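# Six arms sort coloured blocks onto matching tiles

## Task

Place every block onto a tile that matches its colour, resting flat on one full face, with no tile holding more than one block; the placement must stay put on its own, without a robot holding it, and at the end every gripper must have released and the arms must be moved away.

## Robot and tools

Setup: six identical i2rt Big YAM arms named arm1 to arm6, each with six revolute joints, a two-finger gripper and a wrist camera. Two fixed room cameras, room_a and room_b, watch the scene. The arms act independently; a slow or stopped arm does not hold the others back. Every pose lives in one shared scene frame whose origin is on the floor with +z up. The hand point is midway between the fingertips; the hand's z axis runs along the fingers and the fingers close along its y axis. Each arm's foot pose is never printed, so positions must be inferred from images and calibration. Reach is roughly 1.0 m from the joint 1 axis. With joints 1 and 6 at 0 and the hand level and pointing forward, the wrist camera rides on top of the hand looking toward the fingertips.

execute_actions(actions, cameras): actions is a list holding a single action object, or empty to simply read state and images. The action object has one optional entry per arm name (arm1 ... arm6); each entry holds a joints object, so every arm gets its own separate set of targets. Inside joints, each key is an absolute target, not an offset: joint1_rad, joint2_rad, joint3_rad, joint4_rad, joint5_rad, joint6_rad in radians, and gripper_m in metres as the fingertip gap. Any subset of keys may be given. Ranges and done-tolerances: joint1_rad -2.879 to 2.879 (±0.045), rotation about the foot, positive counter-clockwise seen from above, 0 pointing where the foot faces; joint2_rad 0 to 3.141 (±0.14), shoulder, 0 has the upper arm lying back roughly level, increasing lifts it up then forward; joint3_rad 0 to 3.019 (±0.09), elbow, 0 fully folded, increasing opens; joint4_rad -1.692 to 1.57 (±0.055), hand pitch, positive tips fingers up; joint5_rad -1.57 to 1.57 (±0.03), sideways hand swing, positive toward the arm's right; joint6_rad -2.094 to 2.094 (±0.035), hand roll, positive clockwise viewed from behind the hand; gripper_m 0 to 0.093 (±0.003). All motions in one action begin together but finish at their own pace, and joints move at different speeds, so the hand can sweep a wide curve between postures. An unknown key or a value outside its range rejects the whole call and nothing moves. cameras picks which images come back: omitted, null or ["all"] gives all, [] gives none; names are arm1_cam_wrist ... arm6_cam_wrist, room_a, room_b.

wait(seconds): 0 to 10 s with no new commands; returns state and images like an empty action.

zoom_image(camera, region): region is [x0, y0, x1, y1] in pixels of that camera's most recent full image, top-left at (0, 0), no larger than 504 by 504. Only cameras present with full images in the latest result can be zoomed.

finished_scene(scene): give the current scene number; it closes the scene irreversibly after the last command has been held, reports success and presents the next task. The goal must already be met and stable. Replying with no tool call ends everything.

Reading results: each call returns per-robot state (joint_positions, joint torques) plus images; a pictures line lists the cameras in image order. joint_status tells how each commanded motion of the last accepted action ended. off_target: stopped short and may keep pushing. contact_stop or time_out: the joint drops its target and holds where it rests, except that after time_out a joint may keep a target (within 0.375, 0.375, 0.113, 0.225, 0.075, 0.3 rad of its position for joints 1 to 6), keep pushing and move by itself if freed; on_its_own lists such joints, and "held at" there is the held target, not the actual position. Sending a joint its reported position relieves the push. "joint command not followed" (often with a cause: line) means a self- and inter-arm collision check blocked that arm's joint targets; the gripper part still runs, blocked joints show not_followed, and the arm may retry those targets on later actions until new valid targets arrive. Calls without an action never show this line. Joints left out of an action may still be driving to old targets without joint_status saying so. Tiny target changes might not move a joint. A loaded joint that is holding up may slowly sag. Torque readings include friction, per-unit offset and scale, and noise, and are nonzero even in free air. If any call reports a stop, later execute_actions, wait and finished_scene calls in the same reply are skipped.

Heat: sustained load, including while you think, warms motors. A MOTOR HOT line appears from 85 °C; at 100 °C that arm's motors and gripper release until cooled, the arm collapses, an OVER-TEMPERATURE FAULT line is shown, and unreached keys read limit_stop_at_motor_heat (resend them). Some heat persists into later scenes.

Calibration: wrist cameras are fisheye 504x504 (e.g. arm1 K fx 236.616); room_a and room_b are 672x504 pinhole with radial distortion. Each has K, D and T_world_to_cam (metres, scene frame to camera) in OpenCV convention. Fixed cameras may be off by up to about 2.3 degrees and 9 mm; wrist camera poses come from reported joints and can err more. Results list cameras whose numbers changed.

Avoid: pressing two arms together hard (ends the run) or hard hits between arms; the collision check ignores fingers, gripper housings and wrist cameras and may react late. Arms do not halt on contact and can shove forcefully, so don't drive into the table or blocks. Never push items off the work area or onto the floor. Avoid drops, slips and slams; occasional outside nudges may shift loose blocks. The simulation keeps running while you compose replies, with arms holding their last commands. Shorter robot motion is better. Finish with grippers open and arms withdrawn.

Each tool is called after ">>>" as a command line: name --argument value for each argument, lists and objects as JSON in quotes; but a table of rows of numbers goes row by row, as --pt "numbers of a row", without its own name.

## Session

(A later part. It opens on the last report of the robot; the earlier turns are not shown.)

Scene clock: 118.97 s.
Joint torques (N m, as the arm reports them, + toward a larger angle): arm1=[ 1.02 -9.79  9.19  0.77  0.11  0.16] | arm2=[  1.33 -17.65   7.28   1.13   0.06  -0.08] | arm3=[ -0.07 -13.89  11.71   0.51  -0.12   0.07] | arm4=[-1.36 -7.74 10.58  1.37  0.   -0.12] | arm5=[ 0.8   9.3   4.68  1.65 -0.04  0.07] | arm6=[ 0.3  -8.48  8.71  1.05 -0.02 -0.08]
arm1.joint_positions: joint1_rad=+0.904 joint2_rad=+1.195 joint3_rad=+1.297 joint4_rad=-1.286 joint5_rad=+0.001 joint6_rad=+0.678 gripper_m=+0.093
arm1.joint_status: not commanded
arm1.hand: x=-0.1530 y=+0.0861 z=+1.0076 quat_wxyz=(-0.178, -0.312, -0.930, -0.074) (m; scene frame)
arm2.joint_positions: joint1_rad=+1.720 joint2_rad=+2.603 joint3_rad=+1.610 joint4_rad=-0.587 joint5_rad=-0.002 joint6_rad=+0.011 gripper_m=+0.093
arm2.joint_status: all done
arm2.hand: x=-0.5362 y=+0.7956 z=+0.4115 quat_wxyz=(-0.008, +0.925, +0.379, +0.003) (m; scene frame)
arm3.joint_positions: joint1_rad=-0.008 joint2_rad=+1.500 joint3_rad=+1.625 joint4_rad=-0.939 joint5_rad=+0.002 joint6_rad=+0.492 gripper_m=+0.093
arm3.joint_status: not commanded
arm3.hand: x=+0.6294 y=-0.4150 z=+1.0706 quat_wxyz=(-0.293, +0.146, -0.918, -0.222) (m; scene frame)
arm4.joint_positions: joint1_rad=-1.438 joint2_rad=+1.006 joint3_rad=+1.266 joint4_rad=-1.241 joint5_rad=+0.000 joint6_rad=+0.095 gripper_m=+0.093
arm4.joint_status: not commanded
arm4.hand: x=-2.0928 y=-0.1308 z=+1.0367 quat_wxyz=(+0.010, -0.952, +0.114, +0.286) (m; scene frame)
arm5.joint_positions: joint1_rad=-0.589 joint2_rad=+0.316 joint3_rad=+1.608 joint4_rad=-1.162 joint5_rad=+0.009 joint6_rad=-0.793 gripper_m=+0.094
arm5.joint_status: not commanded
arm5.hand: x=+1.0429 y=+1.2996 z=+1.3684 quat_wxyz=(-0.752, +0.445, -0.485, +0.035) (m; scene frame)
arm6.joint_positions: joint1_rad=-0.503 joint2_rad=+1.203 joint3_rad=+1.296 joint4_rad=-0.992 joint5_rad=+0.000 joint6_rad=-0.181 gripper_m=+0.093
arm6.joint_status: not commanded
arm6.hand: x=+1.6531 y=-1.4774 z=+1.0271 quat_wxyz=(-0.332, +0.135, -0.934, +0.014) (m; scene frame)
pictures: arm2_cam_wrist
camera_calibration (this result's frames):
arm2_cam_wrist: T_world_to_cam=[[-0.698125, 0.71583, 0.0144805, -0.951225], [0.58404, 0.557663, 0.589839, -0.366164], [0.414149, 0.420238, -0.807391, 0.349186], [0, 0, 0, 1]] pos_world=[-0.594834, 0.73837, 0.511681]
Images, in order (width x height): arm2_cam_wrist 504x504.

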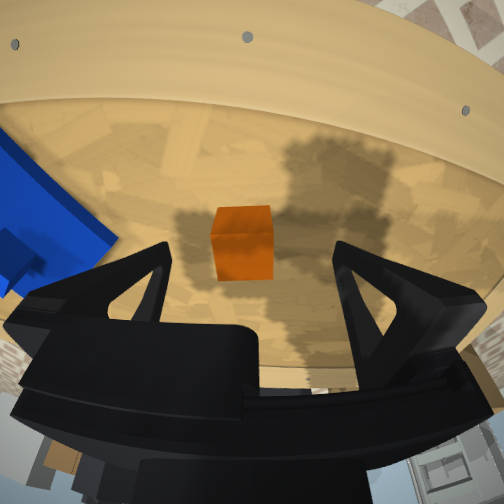

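>>> execute_actions --actions '[{"arm2":{"joints":{"joint2_rad":2.655,"joint4_rad":-0.53,"gripper_m":0.07}}}]' --cameras '["arm2_cam_wrist"]'

>>> execute_actions --actions '[{"arm2":{"joints":{"gripper_m":0}}}]' --cameras '[]'

>>> execute_actions --actions '[{"arm2":{"joints":{"joint2_rad":2.25,"joint3_rad":1.52,"joint4_rad":-0.84}}}]' --cameras '["arm2_cam_wrist"]'

Scene clock: 122.20 s.
Joint torques (N m, as the arm reports them, + toward a larger angle): arm1=[ 0.8  -9.94  9.12  0.8   0.11  0.16] | arm2=[  1.19 -14.99   6.89   1.19   0.07  -0.09] | arm3=[ -0.05 -13.96  11.71   0.52  -0.11   0.07] | arm4=[-1.14 -7.93 10.58  1.3   0.   -0.13] | arm5=[ 0.89  9.24  4.7   1.67 -0.05  0.07] | arm6=[ 0.78 -8.81  8.62  0.97 -0.02 -0.07]
arm1.joint_positions: joint1_rad=+0.904 joint2_rad=+1.195 joint3_rad=+1.297 joint4_rad=-1.286 joint5_rad=+0.001 joint6_rad=+0.678 gripper_m=+0.093
arm1.joint_status: not commanded
arm1.hand: x=-0.1530 y=+0.0861 z=+1.0076 quat_wxyz=(-0.178, -0.312, -0.930, -0.074) (m; scene frame)
arm2.joint_positions: joint1_rad=+1.720 joint2_rad=+2.633 joint3_rad=+1.610 joint4_rad=-0.543 joint5_rad=-0.002 joint6_rad=+0.011 gripper_m=+0.070
arm2.joint_status: all done
arm2.hand: x=-0.5350 y=+0.7972 z=+0.3949 quat_wxyz=(-0.005, +0.925, +0.379, -0.004) (m; scene frame)
arm3.joint_positions: joint1_rad=-0.008 joint2_rad=+1.500 joint3_rad=+1.625 joint4_rad=-0.939 joint5_rad=+0.002 joint6_rad=+0.492 gripper_m=+0.093
arm3.joint_status: not commanded
arm3.hand: x=+0.6294 y=-0.4150 z=+1.0706 quat_wxyz=(-0.293, +0.146, -0.918, -0.222) (m; scene frame)
arm4.joint_positions: joint1_rad=-1.438 joint2_rad=+1.006 joint3_rad=+1.266 joint4_rad=-1.241 joint5_rad=+0.000 joint6_rad=+0.095 gripper_m=+0.093
arm4.joint_status: not commanded
arm4.hand: x=-2.0928 y=-0.1308 z=+1.0367 quat_wxyz=(+0.010, -0.952, +0.114, +0.286) (m; scene frame)
arm5.joint_positions: joint1_rad=-0.589 joint2_rad=+0.316 joint3_rad=+1.608 joint4_rad=-1.162 joint5_rad=+0.009 joint6_rad=-0.793 gripper_m=+0.094
arm5.joint_status: not commanded
arm5.hand: x=+1.0429 y=+1.2996 z=+1.3684 quat_wxyz=(-0.752, +0.445, -0.485, +0.035) (m; scene frame)
arm6.joint_positions: joint1_rad=-0.503 joint2_rad=+1.203 joint3_rad=+1.296 joint4_rad=-0.992 joint5_rad=+0.000 joint6_rad=-0.181 gripper_m=+0.093
arm6.joint_status: not commanded
arm6.hand: x=+1.6531 y=-1.4774 z=+1.0271 quat_wxyz=(-0.332, +0.135, -0.934, +0.014) (m; scene frame)
pictures: arm2_cam_wrist
camera_calibration (this result's frames):
arm2_cam_wrist: T_world_to_cam=[[-0.698134, 0.715825, 0.0142459, -0.951175], [0.590036, 0.563955, 0.577765, -0.355043], [0.405545, 0.411763, -0.816079, 0.340142], [0, 0, 0, 1]] pos_world=[-0.592503, 0.741045, 0.496264]
Images, in order (width x height): arm2_cam_wrist 504x504.

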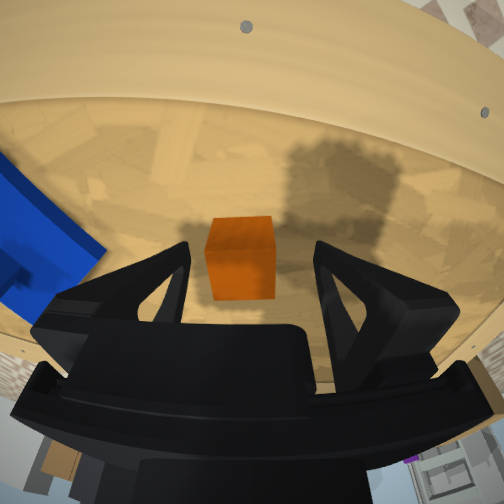

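Scene clock: 122.87 s.
Joint torques (N m, as the arm reports them, + toward a larger angle): arm1=[ 0.79 -9.74  9.16  0.77  0.11  0.16] | arm2=[  1.24 -14.97   6.99   1.24   0.06  -0.08] | arm3=[ -0.06 -13.89  11.73   0.51  -0.12   0.07] | arm4=[-1.08 -7.86 10.58  1.33  0.   -0.12] | arm5=[ 0.76  9.18  4.67  1.65 -0.06  0.06] | arm6=[ 0.7  -8.91  8.65  1.02 -0.02 -0.05]
arm1.joint_positions: joint1_rad=+0.904 joint2_rad=+1.195 joint3_rad=+1.297 joint4_rad=-1.286 joint5_rad=+0.001 joint6_rad=+0.678 gripper_m=+0.093
arm1.joint_status: not commanded
arm1.hand: x=-0.1530 y=+0.0861 z=+1.0076 quat_wxyz=(-0.178, -0.312, -0.930, -0.074) (m; scene frame)
arm2.joint_positions: joint1_rad=+1.720 joint2_rad=+2.633 joint3_rad=+1.610 joint4_rad=-0.542 joint5_rad=-0.002 joint6_rad=+0.011 gripper_m=+0.032
arm2.joint_status: gripper_m off_target (ended at +0.032, target +0.000)
arm2.hand: x=-0.5351 y=+0.7971 z=+0.3949 quat_wxyz=(-0.005, +0.925, +0.379, -0.004) (m; scene frame)
arm3.joint_positions: joint1_rad=-0.008 joint2_rad=+1.500 joint3_rad=+1.625 joint4_rad=-0.939 joint5_rad=+0.002 joint6_rad=+0.492 gripper_m=+0.093
arm3.joint_status: not commanded
arm3.hand: x=+0.6294 y=-0.4150 z=+1.0706 quat_wxyz=(-0.293, +0.146, -0.918, -0.222) (m; scene frame)
arm4.joint_positions: joint1_rad=-1.438 joint2_rad=+1.006 joint3_rad=+1.266 joint4_rad=-1.241 joint5_rad=+0.000 joint6_rad=+0.095 gripper_m=+0.093
arm4.joint_status: not commanded
arm4.hand: x=-2.0928 y=-0.1308 z=+1.0367 quat_wxyz=(+0.010, -0.952, +0.114, +0.286) (m; scene frame)
arm5.joint_positions: joint1_rad=-0.589 joint2_rad=+0.316 joint3_rad=+1.608 joint4_rad=-1.162 joint5_rad=+0.009 joint6_rad=-0.793 gripper_m=+0.094
arm5.joint_status: not commanded
arm5.hand: x=+1.0429 y=+1.2996 z=+1.3684 quat_wxyz=(-0.752, +0.445, -0.485, +0.035) (m; scene frame)
arm6.joint_positions: joint1_rad=-0.503 joint2_rad=+1.203 joint3_rad=+1.296 joint4_rad=-0.992 joint5_rad=+0.000 joint6_rad=-0.181 gripper_m=+0.093
arm6.joint_status: not commanded
arm6.hand: x=+1.6531 y=-1.4774 z=+1.0271 quat_wxyz=(-0.332, +0.135, -0.934, +0.014) (m; scene frame)
pictures: none
No camera images: the call's "cameras" was empty. Leave "cameras" out to get every camera's image.

Scene clock: 124.30 s.
Joint torques (N m, as the arm reports them, + toward a larger angle): arm1=[ 0.9  -9.86  9.18  0.83  0.11  0.16] | arm2=[  1.2  -14.87   8.28   0.36   0.04  -0.1 ] | arm3=[ -0.13 -13.87  11.72   0.51  -0.12   0.08] | arm4=[-1.26 -7.83 10.58  1.34  0.   -0.13] | arm5=[ 0.86  9.19  4.68  1.67 -0.03  0.07] | arm6=[ 0.59 -8.83  8.6   0.97 -0.02 -0.09]
arm1.joint_positions: joint1_rad=+0.904 joint2_rad=+1.195 joint3_rad=+1.297 joint4_rad=-1.286 joint5_rad=+0.001 joint6_rad=+0.678 gripper_m=+0.093
arm1.joint_status: not commanded
arm1.hand: x=-0.1530 y=+0.0861 z=+1.0076 quat_wxyz=(-0.178, -0.312, -0.930, -0.074) (m; scene frame)
arm2.joint_positions: joint1_rad=+1.720 joint2_rad=+2.234 joint3_rad=+1.516 joint4_rad=-0.829 joint5_rad=-0.002 joint6_rad=+0.011 gripper_m=+0.032
arm2.joint_status: all done
arm2.hand: x=-0.5442 y=+0.7836 z=+0.6006 quat_wxyz=(-0.002, +0.925, +0.379, -0.012) (m; scene frame)
arm3.joint_positions: joint1_rad=-0.008 joint2_rad=+1.500 joint3_rad=+1.625 joint4_rad=-0.939 joint5_rad=+0.002 joint6_rad=+0.492 gripper_m=+0.093
arm3.joint_status: not commanded
arm3.hand: x=+0.6294 y=-0.4150 z=+1.0706 quat_wxyz=(-0.293, +0.146, -0.918, -0.222) (m; scene frame)
arm4.joint_positions: joint1_rad=-1.438 joint2_rad=+1.006 joint3_rad=+1.266 joint4_rad=-1.241 joint5_rad=+0.000 joint6_rad=+0.095 gripper_m=+0.093
arm4.joint_status: not commanded
arm4.hand: x=-2.0928 y=-0.1308 z=+1.0367 quat_wxyz=(+0.010, -0.952, +0.114, +0.286) (m; scene frame)
arm5.joint_positions: joint1_rad=-0.589 joint2_rad=+0.316 joint3_rad=+1.608 joint4_rad=-1.162 joint5_rad=+0.009 joint6_rad=-0.793 gripper_m=+0.094
arm5.joint_status: not commanded
arm5.hand: x=+1.0429 y=+1.2996 z=+1.3684 quat_wxyz=(-0.752, +0.445, -0.485, +0.035) (m; scene frame)
arm6.joint_positions: joint1_rad=-0.503 joint2_rad=+1.203 joint3_rad=+1.296 joint4_rad=-0.992 joint5_rad=+0.000 joint6_rad=-0.181 gripper_m=+0.093
arm6.joint_status: not commanded
arm6.hand: x=+1.6531 y=-1.4774 z=+1.0271 quat_wxyz=(-0.332, +0.135, -0.934, +0.014) (m; scene frame)
pictures: arm2_cam_wrist
camera_calibration (this result's frames):
arm2_cam_wrist: T_world_to_cam=[[-0.698139, 0.715818, 0.0143568, -0.950887], [0.59695, 0.570902, 0.563668, -0.454056], [0.395287, 0.402089, -0.825877, 0.525276], [0, 0, 0, 1]] pos_world=[-0.600437, 0.728676, 0.703402]
Images, in order (width x height): arm2_cam_wrist 504x504.

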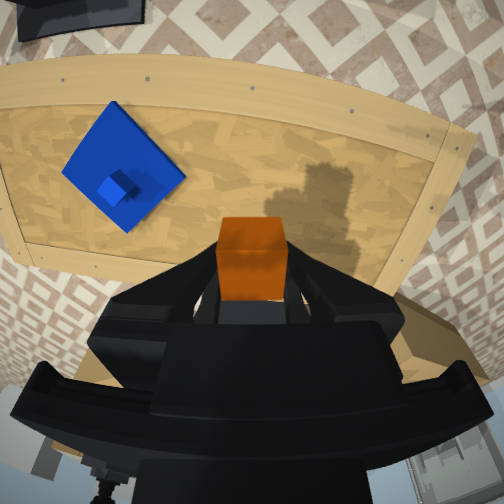

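>>> execute_actions --actions '[{"arm2":{"joints":{"joint1_rad":-2.09}},"arm5":{"joints":{"joint2_rad":1.3}}}]' --cameras '["arm2_cam_wrist"]'

Scene clock: 128.97 s.
Joint torques (N m, as the arm reports them, + toward a larger angle): arm1=[ 0.92 -9.84  9.15  0.78  0.11  0.15] | arm2=[  1.93 -14.63   8.31   0.3   -0.08  -0.09] | arm3=[ -0.06 -13.95  11.7    0.53  -0.11   0.07] | arm4=[-1.14 -7.71 10.56  1.32  0.   -0.14] | arm5=[ 0.86 -8.64 11.73  1.37 -0.11  0.04] | arm6=[ 0.56 -8.62  8.64  1.05  0.   -0.07]
arm1.joint_positions: joint1_rad=+0.904 joint2_rad=+1.195 joint3_rad=+1.297 joint4_rad=-1.286 joint5_rad=+0.001 joint6_rad=+0.678 gripper_m=+0.093
arm1.joint_status: not commanded
arm1.hand: x=-0.1530 y=+0.0861 z=+1.0076 quat_wxyz=(-0.178, -0.312, -0.930, -0.074) (m; scene frame)
arm2.joint_positions: joint1_rad=-2.102 joint2_rad=+2.234 joint3_rad=+1.516 joint4_rad=-0.829 joint5_rad=+0.001 joint6_rad=+0.011 gripper_m=+0.032
arm2.joint_status: all done
arm2.hand: x=+0.4783 y=+1.2743 z=+0.5979 quat_wxyz=(-0.007, +0.048, -0.999, -0.007) (m; scene frame)
arm3.joint_positions: joint1_rad=-0.008 joint2_rad=+1.500 joint3_rad=+1.625 joint4_rad=-0.939 joint5_rad=+0.002 joint6_rad=+0.492 gripper_m=+0.093
arm3.joint_status: not commanded
arm3.hand: x=+0.6294 y=-0.4150 z=+1.0706 quat_wxyz=(-0.293, +0.146, -0.918, -0.222) (m; scene frame)
arm4.joint_positions: joint1_rad=-1.438 joint2_rad=+1.006 joint3_rad=+1.266 joint4_rad=-1.241 joint5_rad=+0.000 joint6_rad=+0.095 gripper_m=+0.093
arm4.joint_status: not commanded
arm4.hand: x=-2.0928 y=-0.1308 z=+1.0367 quat_wxyz=(+0.010, -0.952, +0.114, +0.286) (m; scene frame)
arm5.joint_positions: joint1_rad=-0.589 joint2_rad=+1.310 joint3_rad=+1.596 joint4_rad=-1.162 joint5_rad=+0.009 joint6_rad=-0.793 gripper_m=+0.094
arm5.joint_status: all done
arm5.hand: x=+1.4102 y=+1.6132 z=+1.0920 quat_wxyz=(-0.342, +0.638, -0.689, +0.018) (m; scene frame)
arm6.joint_positions: joint1_rad=-0.503 joint2_rad=+1.203 joint3_rad=+1.296 joint4_rad=-0.992 joint5_rad=+0.000 joint6_rad=-0.181 gripper_m=+0.093
arm6.joint_status: not commanded
arm6.hand: x=+1.6531 y=-1.4774 z=+1.0271 quat_wxyz=(-0.332, +0.135, -0.934, +0.014) (m; scene frame)
pictures: arm2_cam_wrist
camera_calibration (this result's frames):
arm2_cam_wrist: T_world_to_cam=[[0.0914681, -0.995747, -0.0109948, 1.23028], [-0.819146, -0.0815148, 0.567764, 0.163284], [-0.566245, -0.0429259, -0.823118, 0.946911], [0, 0, 0, 1]] pos_world=[0.557407, 1.279, 0.70024]
Images, in order (width x height): arm2_cam_wrist 504x504.

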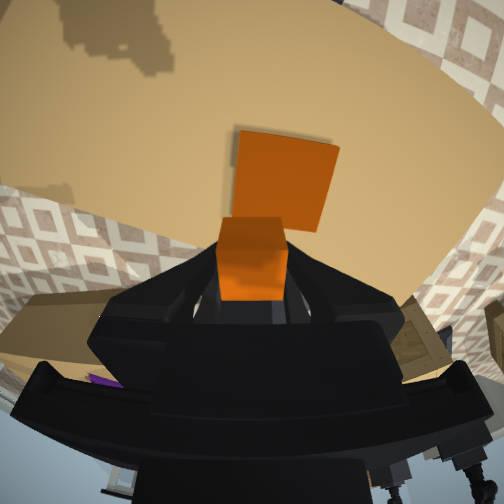

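>>> execute_actions --actions '[{"arm2":{"joints":{"joint1_rad":-2.175,"joint2_rad":2.53,"joint3_rad":1.55,"joint4_rad":-0.55,"joint6_rad":0.15}}}]' --cameras '["arm2_cam_wrist"]'

>>> execute_actions --actions '[{"arm2":{"joints":{"joint2_rad":2.61,"joint4_rad":-0.5}}}]' --cameras '["arm2_cam_wrist"]'

Scene clock: 132.27 s.
Joint torques (N m, as the arm reports them, + toward a larger angle): arm1=[ 0.94 -9.88  9.14  0.76  0.12  0.17] | arm2=[  1.04 -17.03   7.06   1.15  -0.07   0.21] | arm3=[ -0.12 -13.87  11.7    0.52  -0.12   0.07] | arm4=[-1.12 -7.53 10.57  1.33  0.01 -0.13] | arm5=[ 0.83 -8.42 11.68  1.32 -0.12  0.05] | arm6=[ 0.18 -8.67  8.59  1.12  0.   -0.06]
arm1.joint_positions: joint1_rad=+0.904 joint2_rad=+1.195 joint3_rad=+1.297 joint4_rad=-1.286 joint5_rad=+0.001 joint6_rad=+0.678 gripper_m=+0.093
arm1.joint_status: not commanded
arm1.hand: x=-0.1530 y=+0.0861 z=+1.0076 quat_wxyz=(-0.178, -0.312, -0.930, -0.074) (m; scene frame)
arm2.joint_positions: joint1_rad=-2.179 joint2_rad=+2.546 joint3_rad=+1.536 joint4_rad=-0.562 joint5_rad=+0.001 joint6_rad=+0.136 gripper_m=+0.032
arm2.joint_status: all done
arm2.hand: x=+0.4547 y=+1.2297 z=+0.4253 quat_wxyz=(+0.005, -0.052, -0.999, -0.005) (m; scene frame)
arm3.joint_positions: joint1_rad=-0.008 joint2_rad=+1.500 joint3_rad=+1.625 joint4_rad=-0.939 joint5_rad=+0.002 joint6_rad=+0.492 gripper_m=+0.093
arm3.joint_status: not commanded
arm3.hand: x=+0.6294 y=-0.4150 z=+1.0706 quat_wxyz=(-0.293, +0.146, -0.918, -0.222) (m; scene frame)
arm4.joint_positions: joint1_rad=-1.438 joint2_rad=+1.006 joint3_rad=+1.266 joint4_rad=-1.241 joint5_rad=+0.000 joint6_rad=+0.095 gripper_m=+0.093
arm4.joint_status: not commanded
arm4.hand: x=-2.0928 y=-0.1308 z=+1.0367 quat_wxyz=(+0.010, -0.952, +0.114, +0.286) (m; scene frame)
arm5.joint_positions: joint1_rad=-0.589 joint2_rad=+1.310 joint3_rad=+1.596 joint4_rad=-1.162 joint5_rad=+0.009 joint6_rad=-0.793 gripper_m=+0.094
arm5.joint_status: not commanded
arm5.hand: x=+1.4102 y=+1.6132 z=+1.0920 quat_wxyz=(-0.342, +0.638, -0.689, +0.018) (m; scene frame)
arm6.joint_positions: joint1_rad=-0.503 joint2_rad=+1.203 joint3_rad=+1.296 joint4_rad=-0.992 joint5_rad=+0.000 joint6_rad=-0.181 gripper_m=+0.093
arm6.joint_status: not commanded
arm6.hand: x=+1.6531 y=-1.4774 z=+1.0271 quat_wxyz=(-0.332, +0.135, -0.934, +0.014) (m; scene frame)
pictures: arm2_cam_wrist
camera_calibration (this result's frames):
arm2_cam_wrist: T_world_to_cam=[[-0.109152, -0.993986, -0.00877148, 1.27421], [-0.803863, 0.0830767, 0.588985, 0.0198694], [-0.584714, 0.07134, -0.808097, 0.651069], [0, 0, 0, 1]] pos_world=[0.535744, 1.21845, 0.525601]
Images, in order (width x height): arm2_cam_wrist 504x504.

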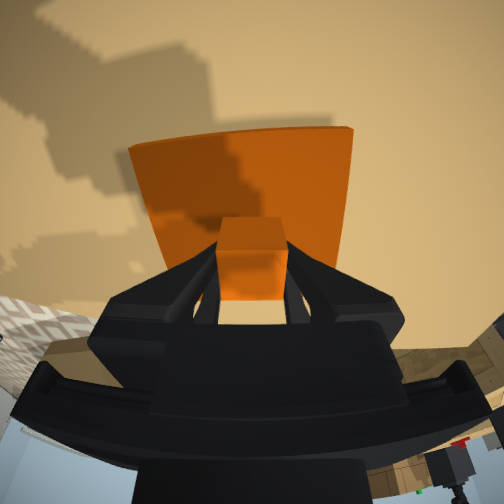

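Scene clock: 133.03 s.
Joint torques (N m, as the arm reports them, + toward a larger angle): arm1=[  0.85 -10.     9.15   0.76   0.11   0.16] | arm2=[  1.01 -13.93   6.71   1.09  -0.06   0.21] | arm3=[ -0.08 -13.94  11.73   0.52  -0.12   0.07] | arm4=[-1.42 -7.81 10.55  1.34  0.01 -0.13] | arm5=[ 0.83 -8.45 11.67  1.37 -0.1   0.04] | arm6=[ 0.63 -8.64  8.66  0.97 -0.01 -0.07]
arm1.joint_positions: joint1_rad=+0.904 joint2_rad=+1.195 joint3_rad=+1.297 joint4_rad=-1.286 joint5_rad=+0.001 joint6_rad=+0.678 gripper_m=+0.093
arm1.joint_status: not commanded
arm1.hand: x=-0.1530 y=+0.0861 z=+1.0076 quat_wxyz=(-0.178, -0.312, -0.930, -0.074) (m; scene frame)
arm2.joint_positions: joint1_rad=-2.179 joint2_rad=+2.581 joint3_rad=+1.537 joint4_rad=-0.510 joint5_rad=+0.000 joint6_rad=+0.136 gripper_m=+0.032
arm2.joint_status: all done
arm2.hand: x=+0.4528 y=+1.2300 z=+0.4060 quat_wxyz=(-0.004, -0.053, -0.999, -0.007) (m; scene frame)
arm3.joint_positions: joint1_rad=-0.008 joint2_rad=+1.500 joint3_rad=+1.625 joint4_rad=-0.939 joint5_rad=+0.002 joint6_rad=+0.492 gripper_m=+0.093
arm3.joint_status: not commanded
arm3.hand: x=+0.6294 y=-0.4150 z=+1.0706 quat_wxyz=(-0.293, +0.146, -0.918, -0.222) (m; scene frame)
arm4.joint_positions: joint1_rad=-1.438 joint2_rad=+1.006 joint3_rad=+1.266 joint4_rad=-1.241 joint5_rad=+0.000 joint6_rad=+0.095 gripper_m=+0.093
arm4.joint_status: not commanded
arm4.hand: x=-2.0928 y=-0.1308 z=+1.0367 quat_wxyz=(+0.010, -0.952, +0.114, +0.286) (m; scene frame)
arm5.joint_positions: joint1_rad=-0.589 joint2_rad=+1.310 joint3_rad=+1.596 joint4_rad=-1.162 joint5_rad=+0.009 joint6_rad=-0.793 gripper_m=+0.094
arm5.joint_status: not commanded
arm5.hand: x=+1.4102 y=+1.6132 z=+1.0920 quat_wxyz=(-0.342, +0.638, -0.689, +0.018) (m; scene frame)
arm6.joint_positions: joint1_rad=-0.503 joint2_rad=+1.203 joint3_rad=+1.296 joint4_rad=-0.992 joint5_rad=+0.000 joint6_rad=-0.181 gripper_m=+0.093
arm6.joint_status: not commanded
arm6.hand: x=+1.6531 y=-1.4774 z=+1.0271 quat_wxyz=(-0.332, +0.135, -0.934, +0.014) (m; scene frame)
pictures: arm2_cam_wrist
camera_calibration (this result's frames):
arm2_cam_wrist: T_world_to_cam=[[-0.109574, -0.993906, -0.01198, 1.27555], [-0.814003, 0.0828103, 0.574928, 0.0403708], [-0.570432, 0.0727488, -0.818116, 0.630152], [0, 0, 0, 1]] pos_world=[0.532088, 1.21859, 0.507609]
Images, in order (width x height): arm2_cam_wrist 504x504.

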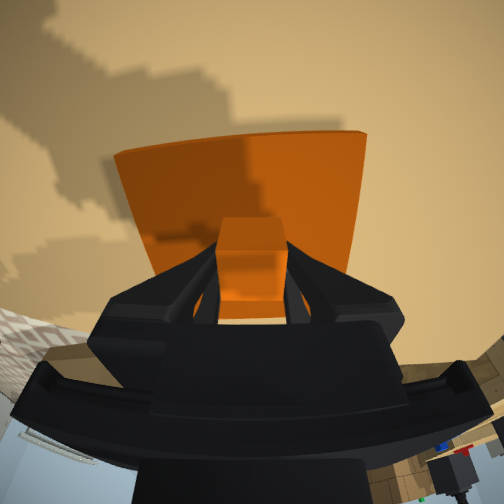

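>>> execute_actions --actions '[{"arm2":{"joints":{"joint2_rad":2.58,"gripper_m":0.093}}}]' --cameras '[]'

>>> execute_actions --actions '[{"arm2":{"joints":{"joint2_rad":1.8,"joint3_rad":1.3,"joint4_rad":-1.05}}}]' --cameras '["arm2_cam_wrist","room_a","room_b"]'

>>> zoom_image --camera "room_a" --region '[80, 170, 580, 504]'

>>> zoom_image --camera "room_b" --region '[50, 220, 400, 440]'

Scene clock: 136.30 s.
Joint torques (N m, as the arm reports them, + toward a larger angle): arm1=[ 0.86 -9.8   9.14  0.81  0.11  0.16] | arm2=[  0.95 -15.82   6.96   1.    -0.05   0.2 ] | arm3=[ -0.15 -13.97  11.71   0.51  -0.12   0.07] | arm4=[-1.22 -7.77 10.55  1.34  0.   -0.13] | arm5=[ 0.78 -8.5  11.68  1.35 -0.12  0.05] | arm6=[ 0.57 -8.99  8.64  1.02 -0.01 -0.08]
arm1.joint_positions: joint1_rad=+0.904 joint2_rad=+1.195 joint3_rad=+1.297 joint4_rad=-1.286 joint5_rad=+0.001 joint6_rad=+0.678 gripper_m=+0.093
arm1.joint_status: not commanded
arm1.hand: x=-0.1530 y=+0.0861 z=+1.0076 quat_wxyz=(-0.178, -0.312, -0.930, -0.074) (m; scene frame)
arm2.joint_positions: joint1_rad=-2.179 joint2_rad=+2.581 joint3_rad=+1.537 joint4_rad=-0.510 joint5_rad=+0.000 joint6_rad=+0.136 gripper_m=+0.093
arm2.joint_status: all done
arm2.hand: x=+0.4530 y=+1.2300 z=+0.4062 quat_wxyz=(-0.004, -0.053, -0.999, -0.007) (m; scene frame)
arm3.joint_positions: joint1_rad=-0.008 joint2_rad=+1.500 joint3_rad=+1.625 joint4_rad=-0.939 joint5_rad=+0.002 joint6_rad=+0.492 gripper_m=+0.093
arm3.joint_status: not commanded
arm3.hand: x=+0.6294 y=-0.4150 z=+1.0706 quat_wxyz=(-0.293, +0.146, -0.918, -0.222) (m; scene frame)
arm4.joint_positions: joint1_rad=-1.438 joint2_rad=+1.006 joint3_rad=+1.266 joint4_rad=-1.241 joint5_rad=+0.000 joint6_rad=+0.095 gripper_m=+0.093
arm4.joint_status: not commanded
arm4.hand: x=-2.0928 y=-0.1308 z=+1.0367 quat_wxyz=(+0.010, -0.952, +0.114, +0.286) (m; scene frame)
arm5.joint_positions: joint1_rad=-0.589 joint2_rad=+1.310 joint3_rad=+1.596 joint4_rad=-1.162 joint5_rad=+0.009 joint6_rad=-0.793 gripper_m=+0.094
arm5.joint_status: not commanded
arm5.hand: x=+1.4102 y=+1.6132 z=+1.0920 quat_wxyz=(-0.342, +0.638, -0.689, +0.018) (m; scene frame)
arm6.joint_positions: joint1_rad=-0.503 joint2_rad=+1.203 joint3_rad=+1.296 joint4_rad=-0.992 joint5_rad=+0.000 joint6_rad=-0.181 gripper_m=+0.093
arm6.joint_status: not commanded
arm6.hand: x=+1.6531 y=-1.4774 z=+1.0271 quat_wxyz=(-0.332, +0.135, -0.934, +0.014) (m; scene frame)
pictures: none
No camera images: the call's "cameras" was empty. Leave "cameras" out to get every camera's image.

Scene clock: 137.83 s.
Joint torques (N m, as the arm reports them, + toward a larger angle): arm1=[ 0.91 -9.9   9.13  0.78  0.11  0.16] | arm2=[  1.06 -10.37   9.77   0.36  -0.05   0.19] | arm3=[ -0.14 -13.89  11.72   0.53  -0.12   0.07] | arm4=[-1.18 -7.76 10.59  1.35  0.   -0.13] | arm5=[ 0.71 -8.32 11.68  1.37 -0.1   0.04] | arm6=[ 0.56 -8.92  8.69  1.06 -0.02 -0.07]
arm1.joint_positions: joint1_rad=+0.904 joint2_rad=+1.195 joint3_rad=+1.297 joint4_rad=-1.286 joint5_rad=+0.001 joint6_rad=+0.678 gripper_m=+0.093
arm1.joint_status: not commanded
arm1.hand: x=-0.1530 y=+0.0861 z=+1.0076 quat_wxyz=(-0.178, -0.312, -0.930, -0.074) (m; scene frame)
arm2.joint_positions: joint1_rad=-2.179 joint2_rad=+1.780 joint3_rad=+1.292 joint4_rad=-1.038 joint5_rad=+0.000 joint6_rad=+0.136 gripper_m=+0.093
arm2.joint_status: all done
arm2.hand: x=+0.3964 y=+1.2236 z=+0.7703 quat_wxyz=(-0.017, -0.053, -0.998, -0.008) (m; scene frame)
arm3.joint_positions: joint1_rad=-0.008 joint2_rad=+1.500 joint3_rad=+1.625 joint4_rad=-0.939 joint5_rad=+0.002 joint6_rad=+0.492 gripper_m=+0.093
arm3.joint_status: not commanded
arm3.hand: x=+0.6294 y=-0.4150 z=+1.0706 quat_wxyz=(-0.293, +0.146, -0.918, -0.222) (m; scene frame)
arm4.joint_positions: joint1_rad=-1.438 joint2_rad=+1.006 joint3_rad=+1.266 joint4_rad=-1.241 joint5_rad=+0.000 joint6_rad=+0.095 gripper_m=+0.093
arm4.joint_status: not commanded
arm4.hand: x=-2.0928 y=-0.1308 z=+1.0367 quat_wxyz=(+0.010, -0.952, +0.114, +0.286) (m; scene frame)
arm5.joint_positions: joint1_rad=-0.589 joint2_rad=+1.310 joint3_rad=+1.596 joint4_rad=-1.162 joint5_rad=+0.009 joint6_rad=-0.793 gripper_m=+0.094
arm5.joint_status: not commanded
arm5.hand: x=+1.4102 y=+1.6132 z=+1.0920 quat_wxyz=(-0.342, +0.638, -0.689, +0.018) (m; scene frame)
arm6.joint_positions: joint1_rad=-0.503 joint2_rad=+1.203 joint3_rad=+1.296 joint4_rad=-0.992 joint5_rad=+0.000 joint6_rad=-0.181 gripper_m=+0.093
arm6.joint_status: not commanded
arm6.hand: x=+1.6531 y=-1.4774 z=+1.0271 quat_wxyz=(-0.332, +0.135, -0.934, +0.014) (m; scene frame)
pictures: arm2_cam_wrist, room_a, room_b
camera_calibration (this result's frames):
arm2_cam_wrist: T_world_to_cam=[[-0.109921, -0.993814, -0.0158392, 1.27036], [-0.829414, 0.0829331, 0.552444, -0.191186], [-0.547713, 0.0738627, -0.833399, 0.897972], [0, 0, 0, 1]] pos_world=[0.472899, 1.21204, 0.874111]
Images, in order (width x height): arm2_cam_wrist 504x504, room_a 672x504, room_b 672x504.

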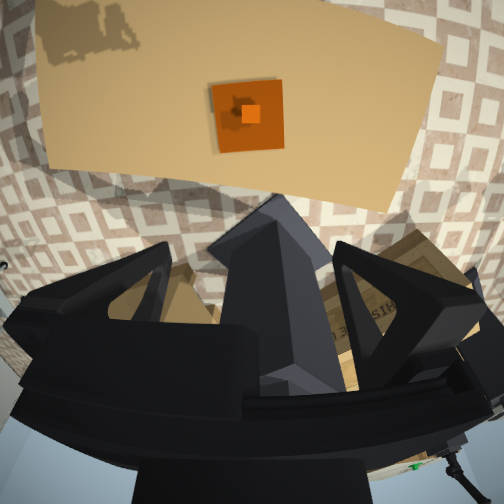

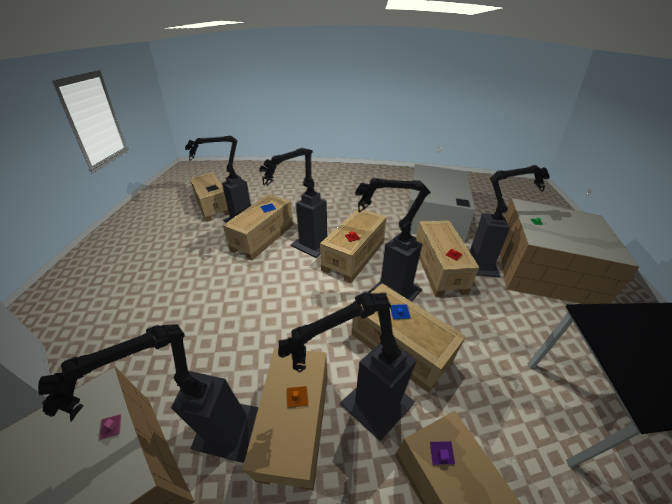

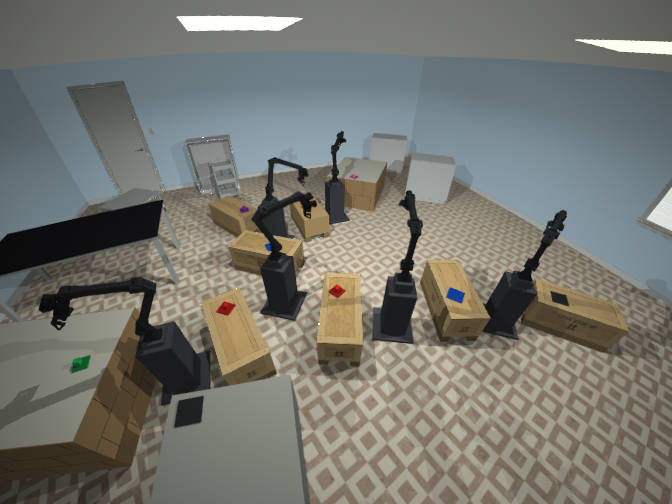

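Region (80, 170, 580, 504) of room_a's 672x504 image, scaled by 1.008, with more detail than that image has; it fills the top 337 rows of this view, and the rest is white.

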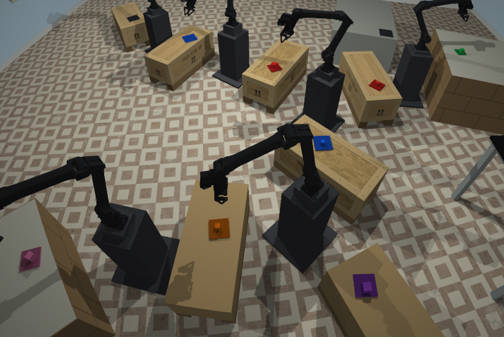

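Region (50, 220, 400, 440) of room_b's 672x504 image, scaled by 1.440, with more detail than that image has; it fills the top 317 rows of this view, and the rest is white.

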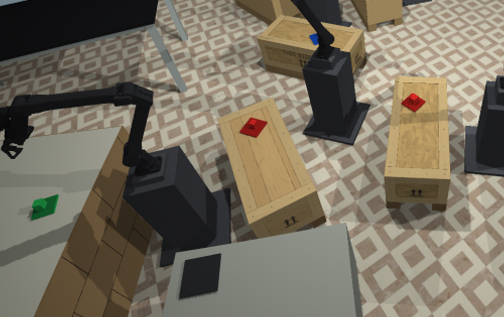

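>>> finished_scene --scene 2

The scene is finished: the task was done.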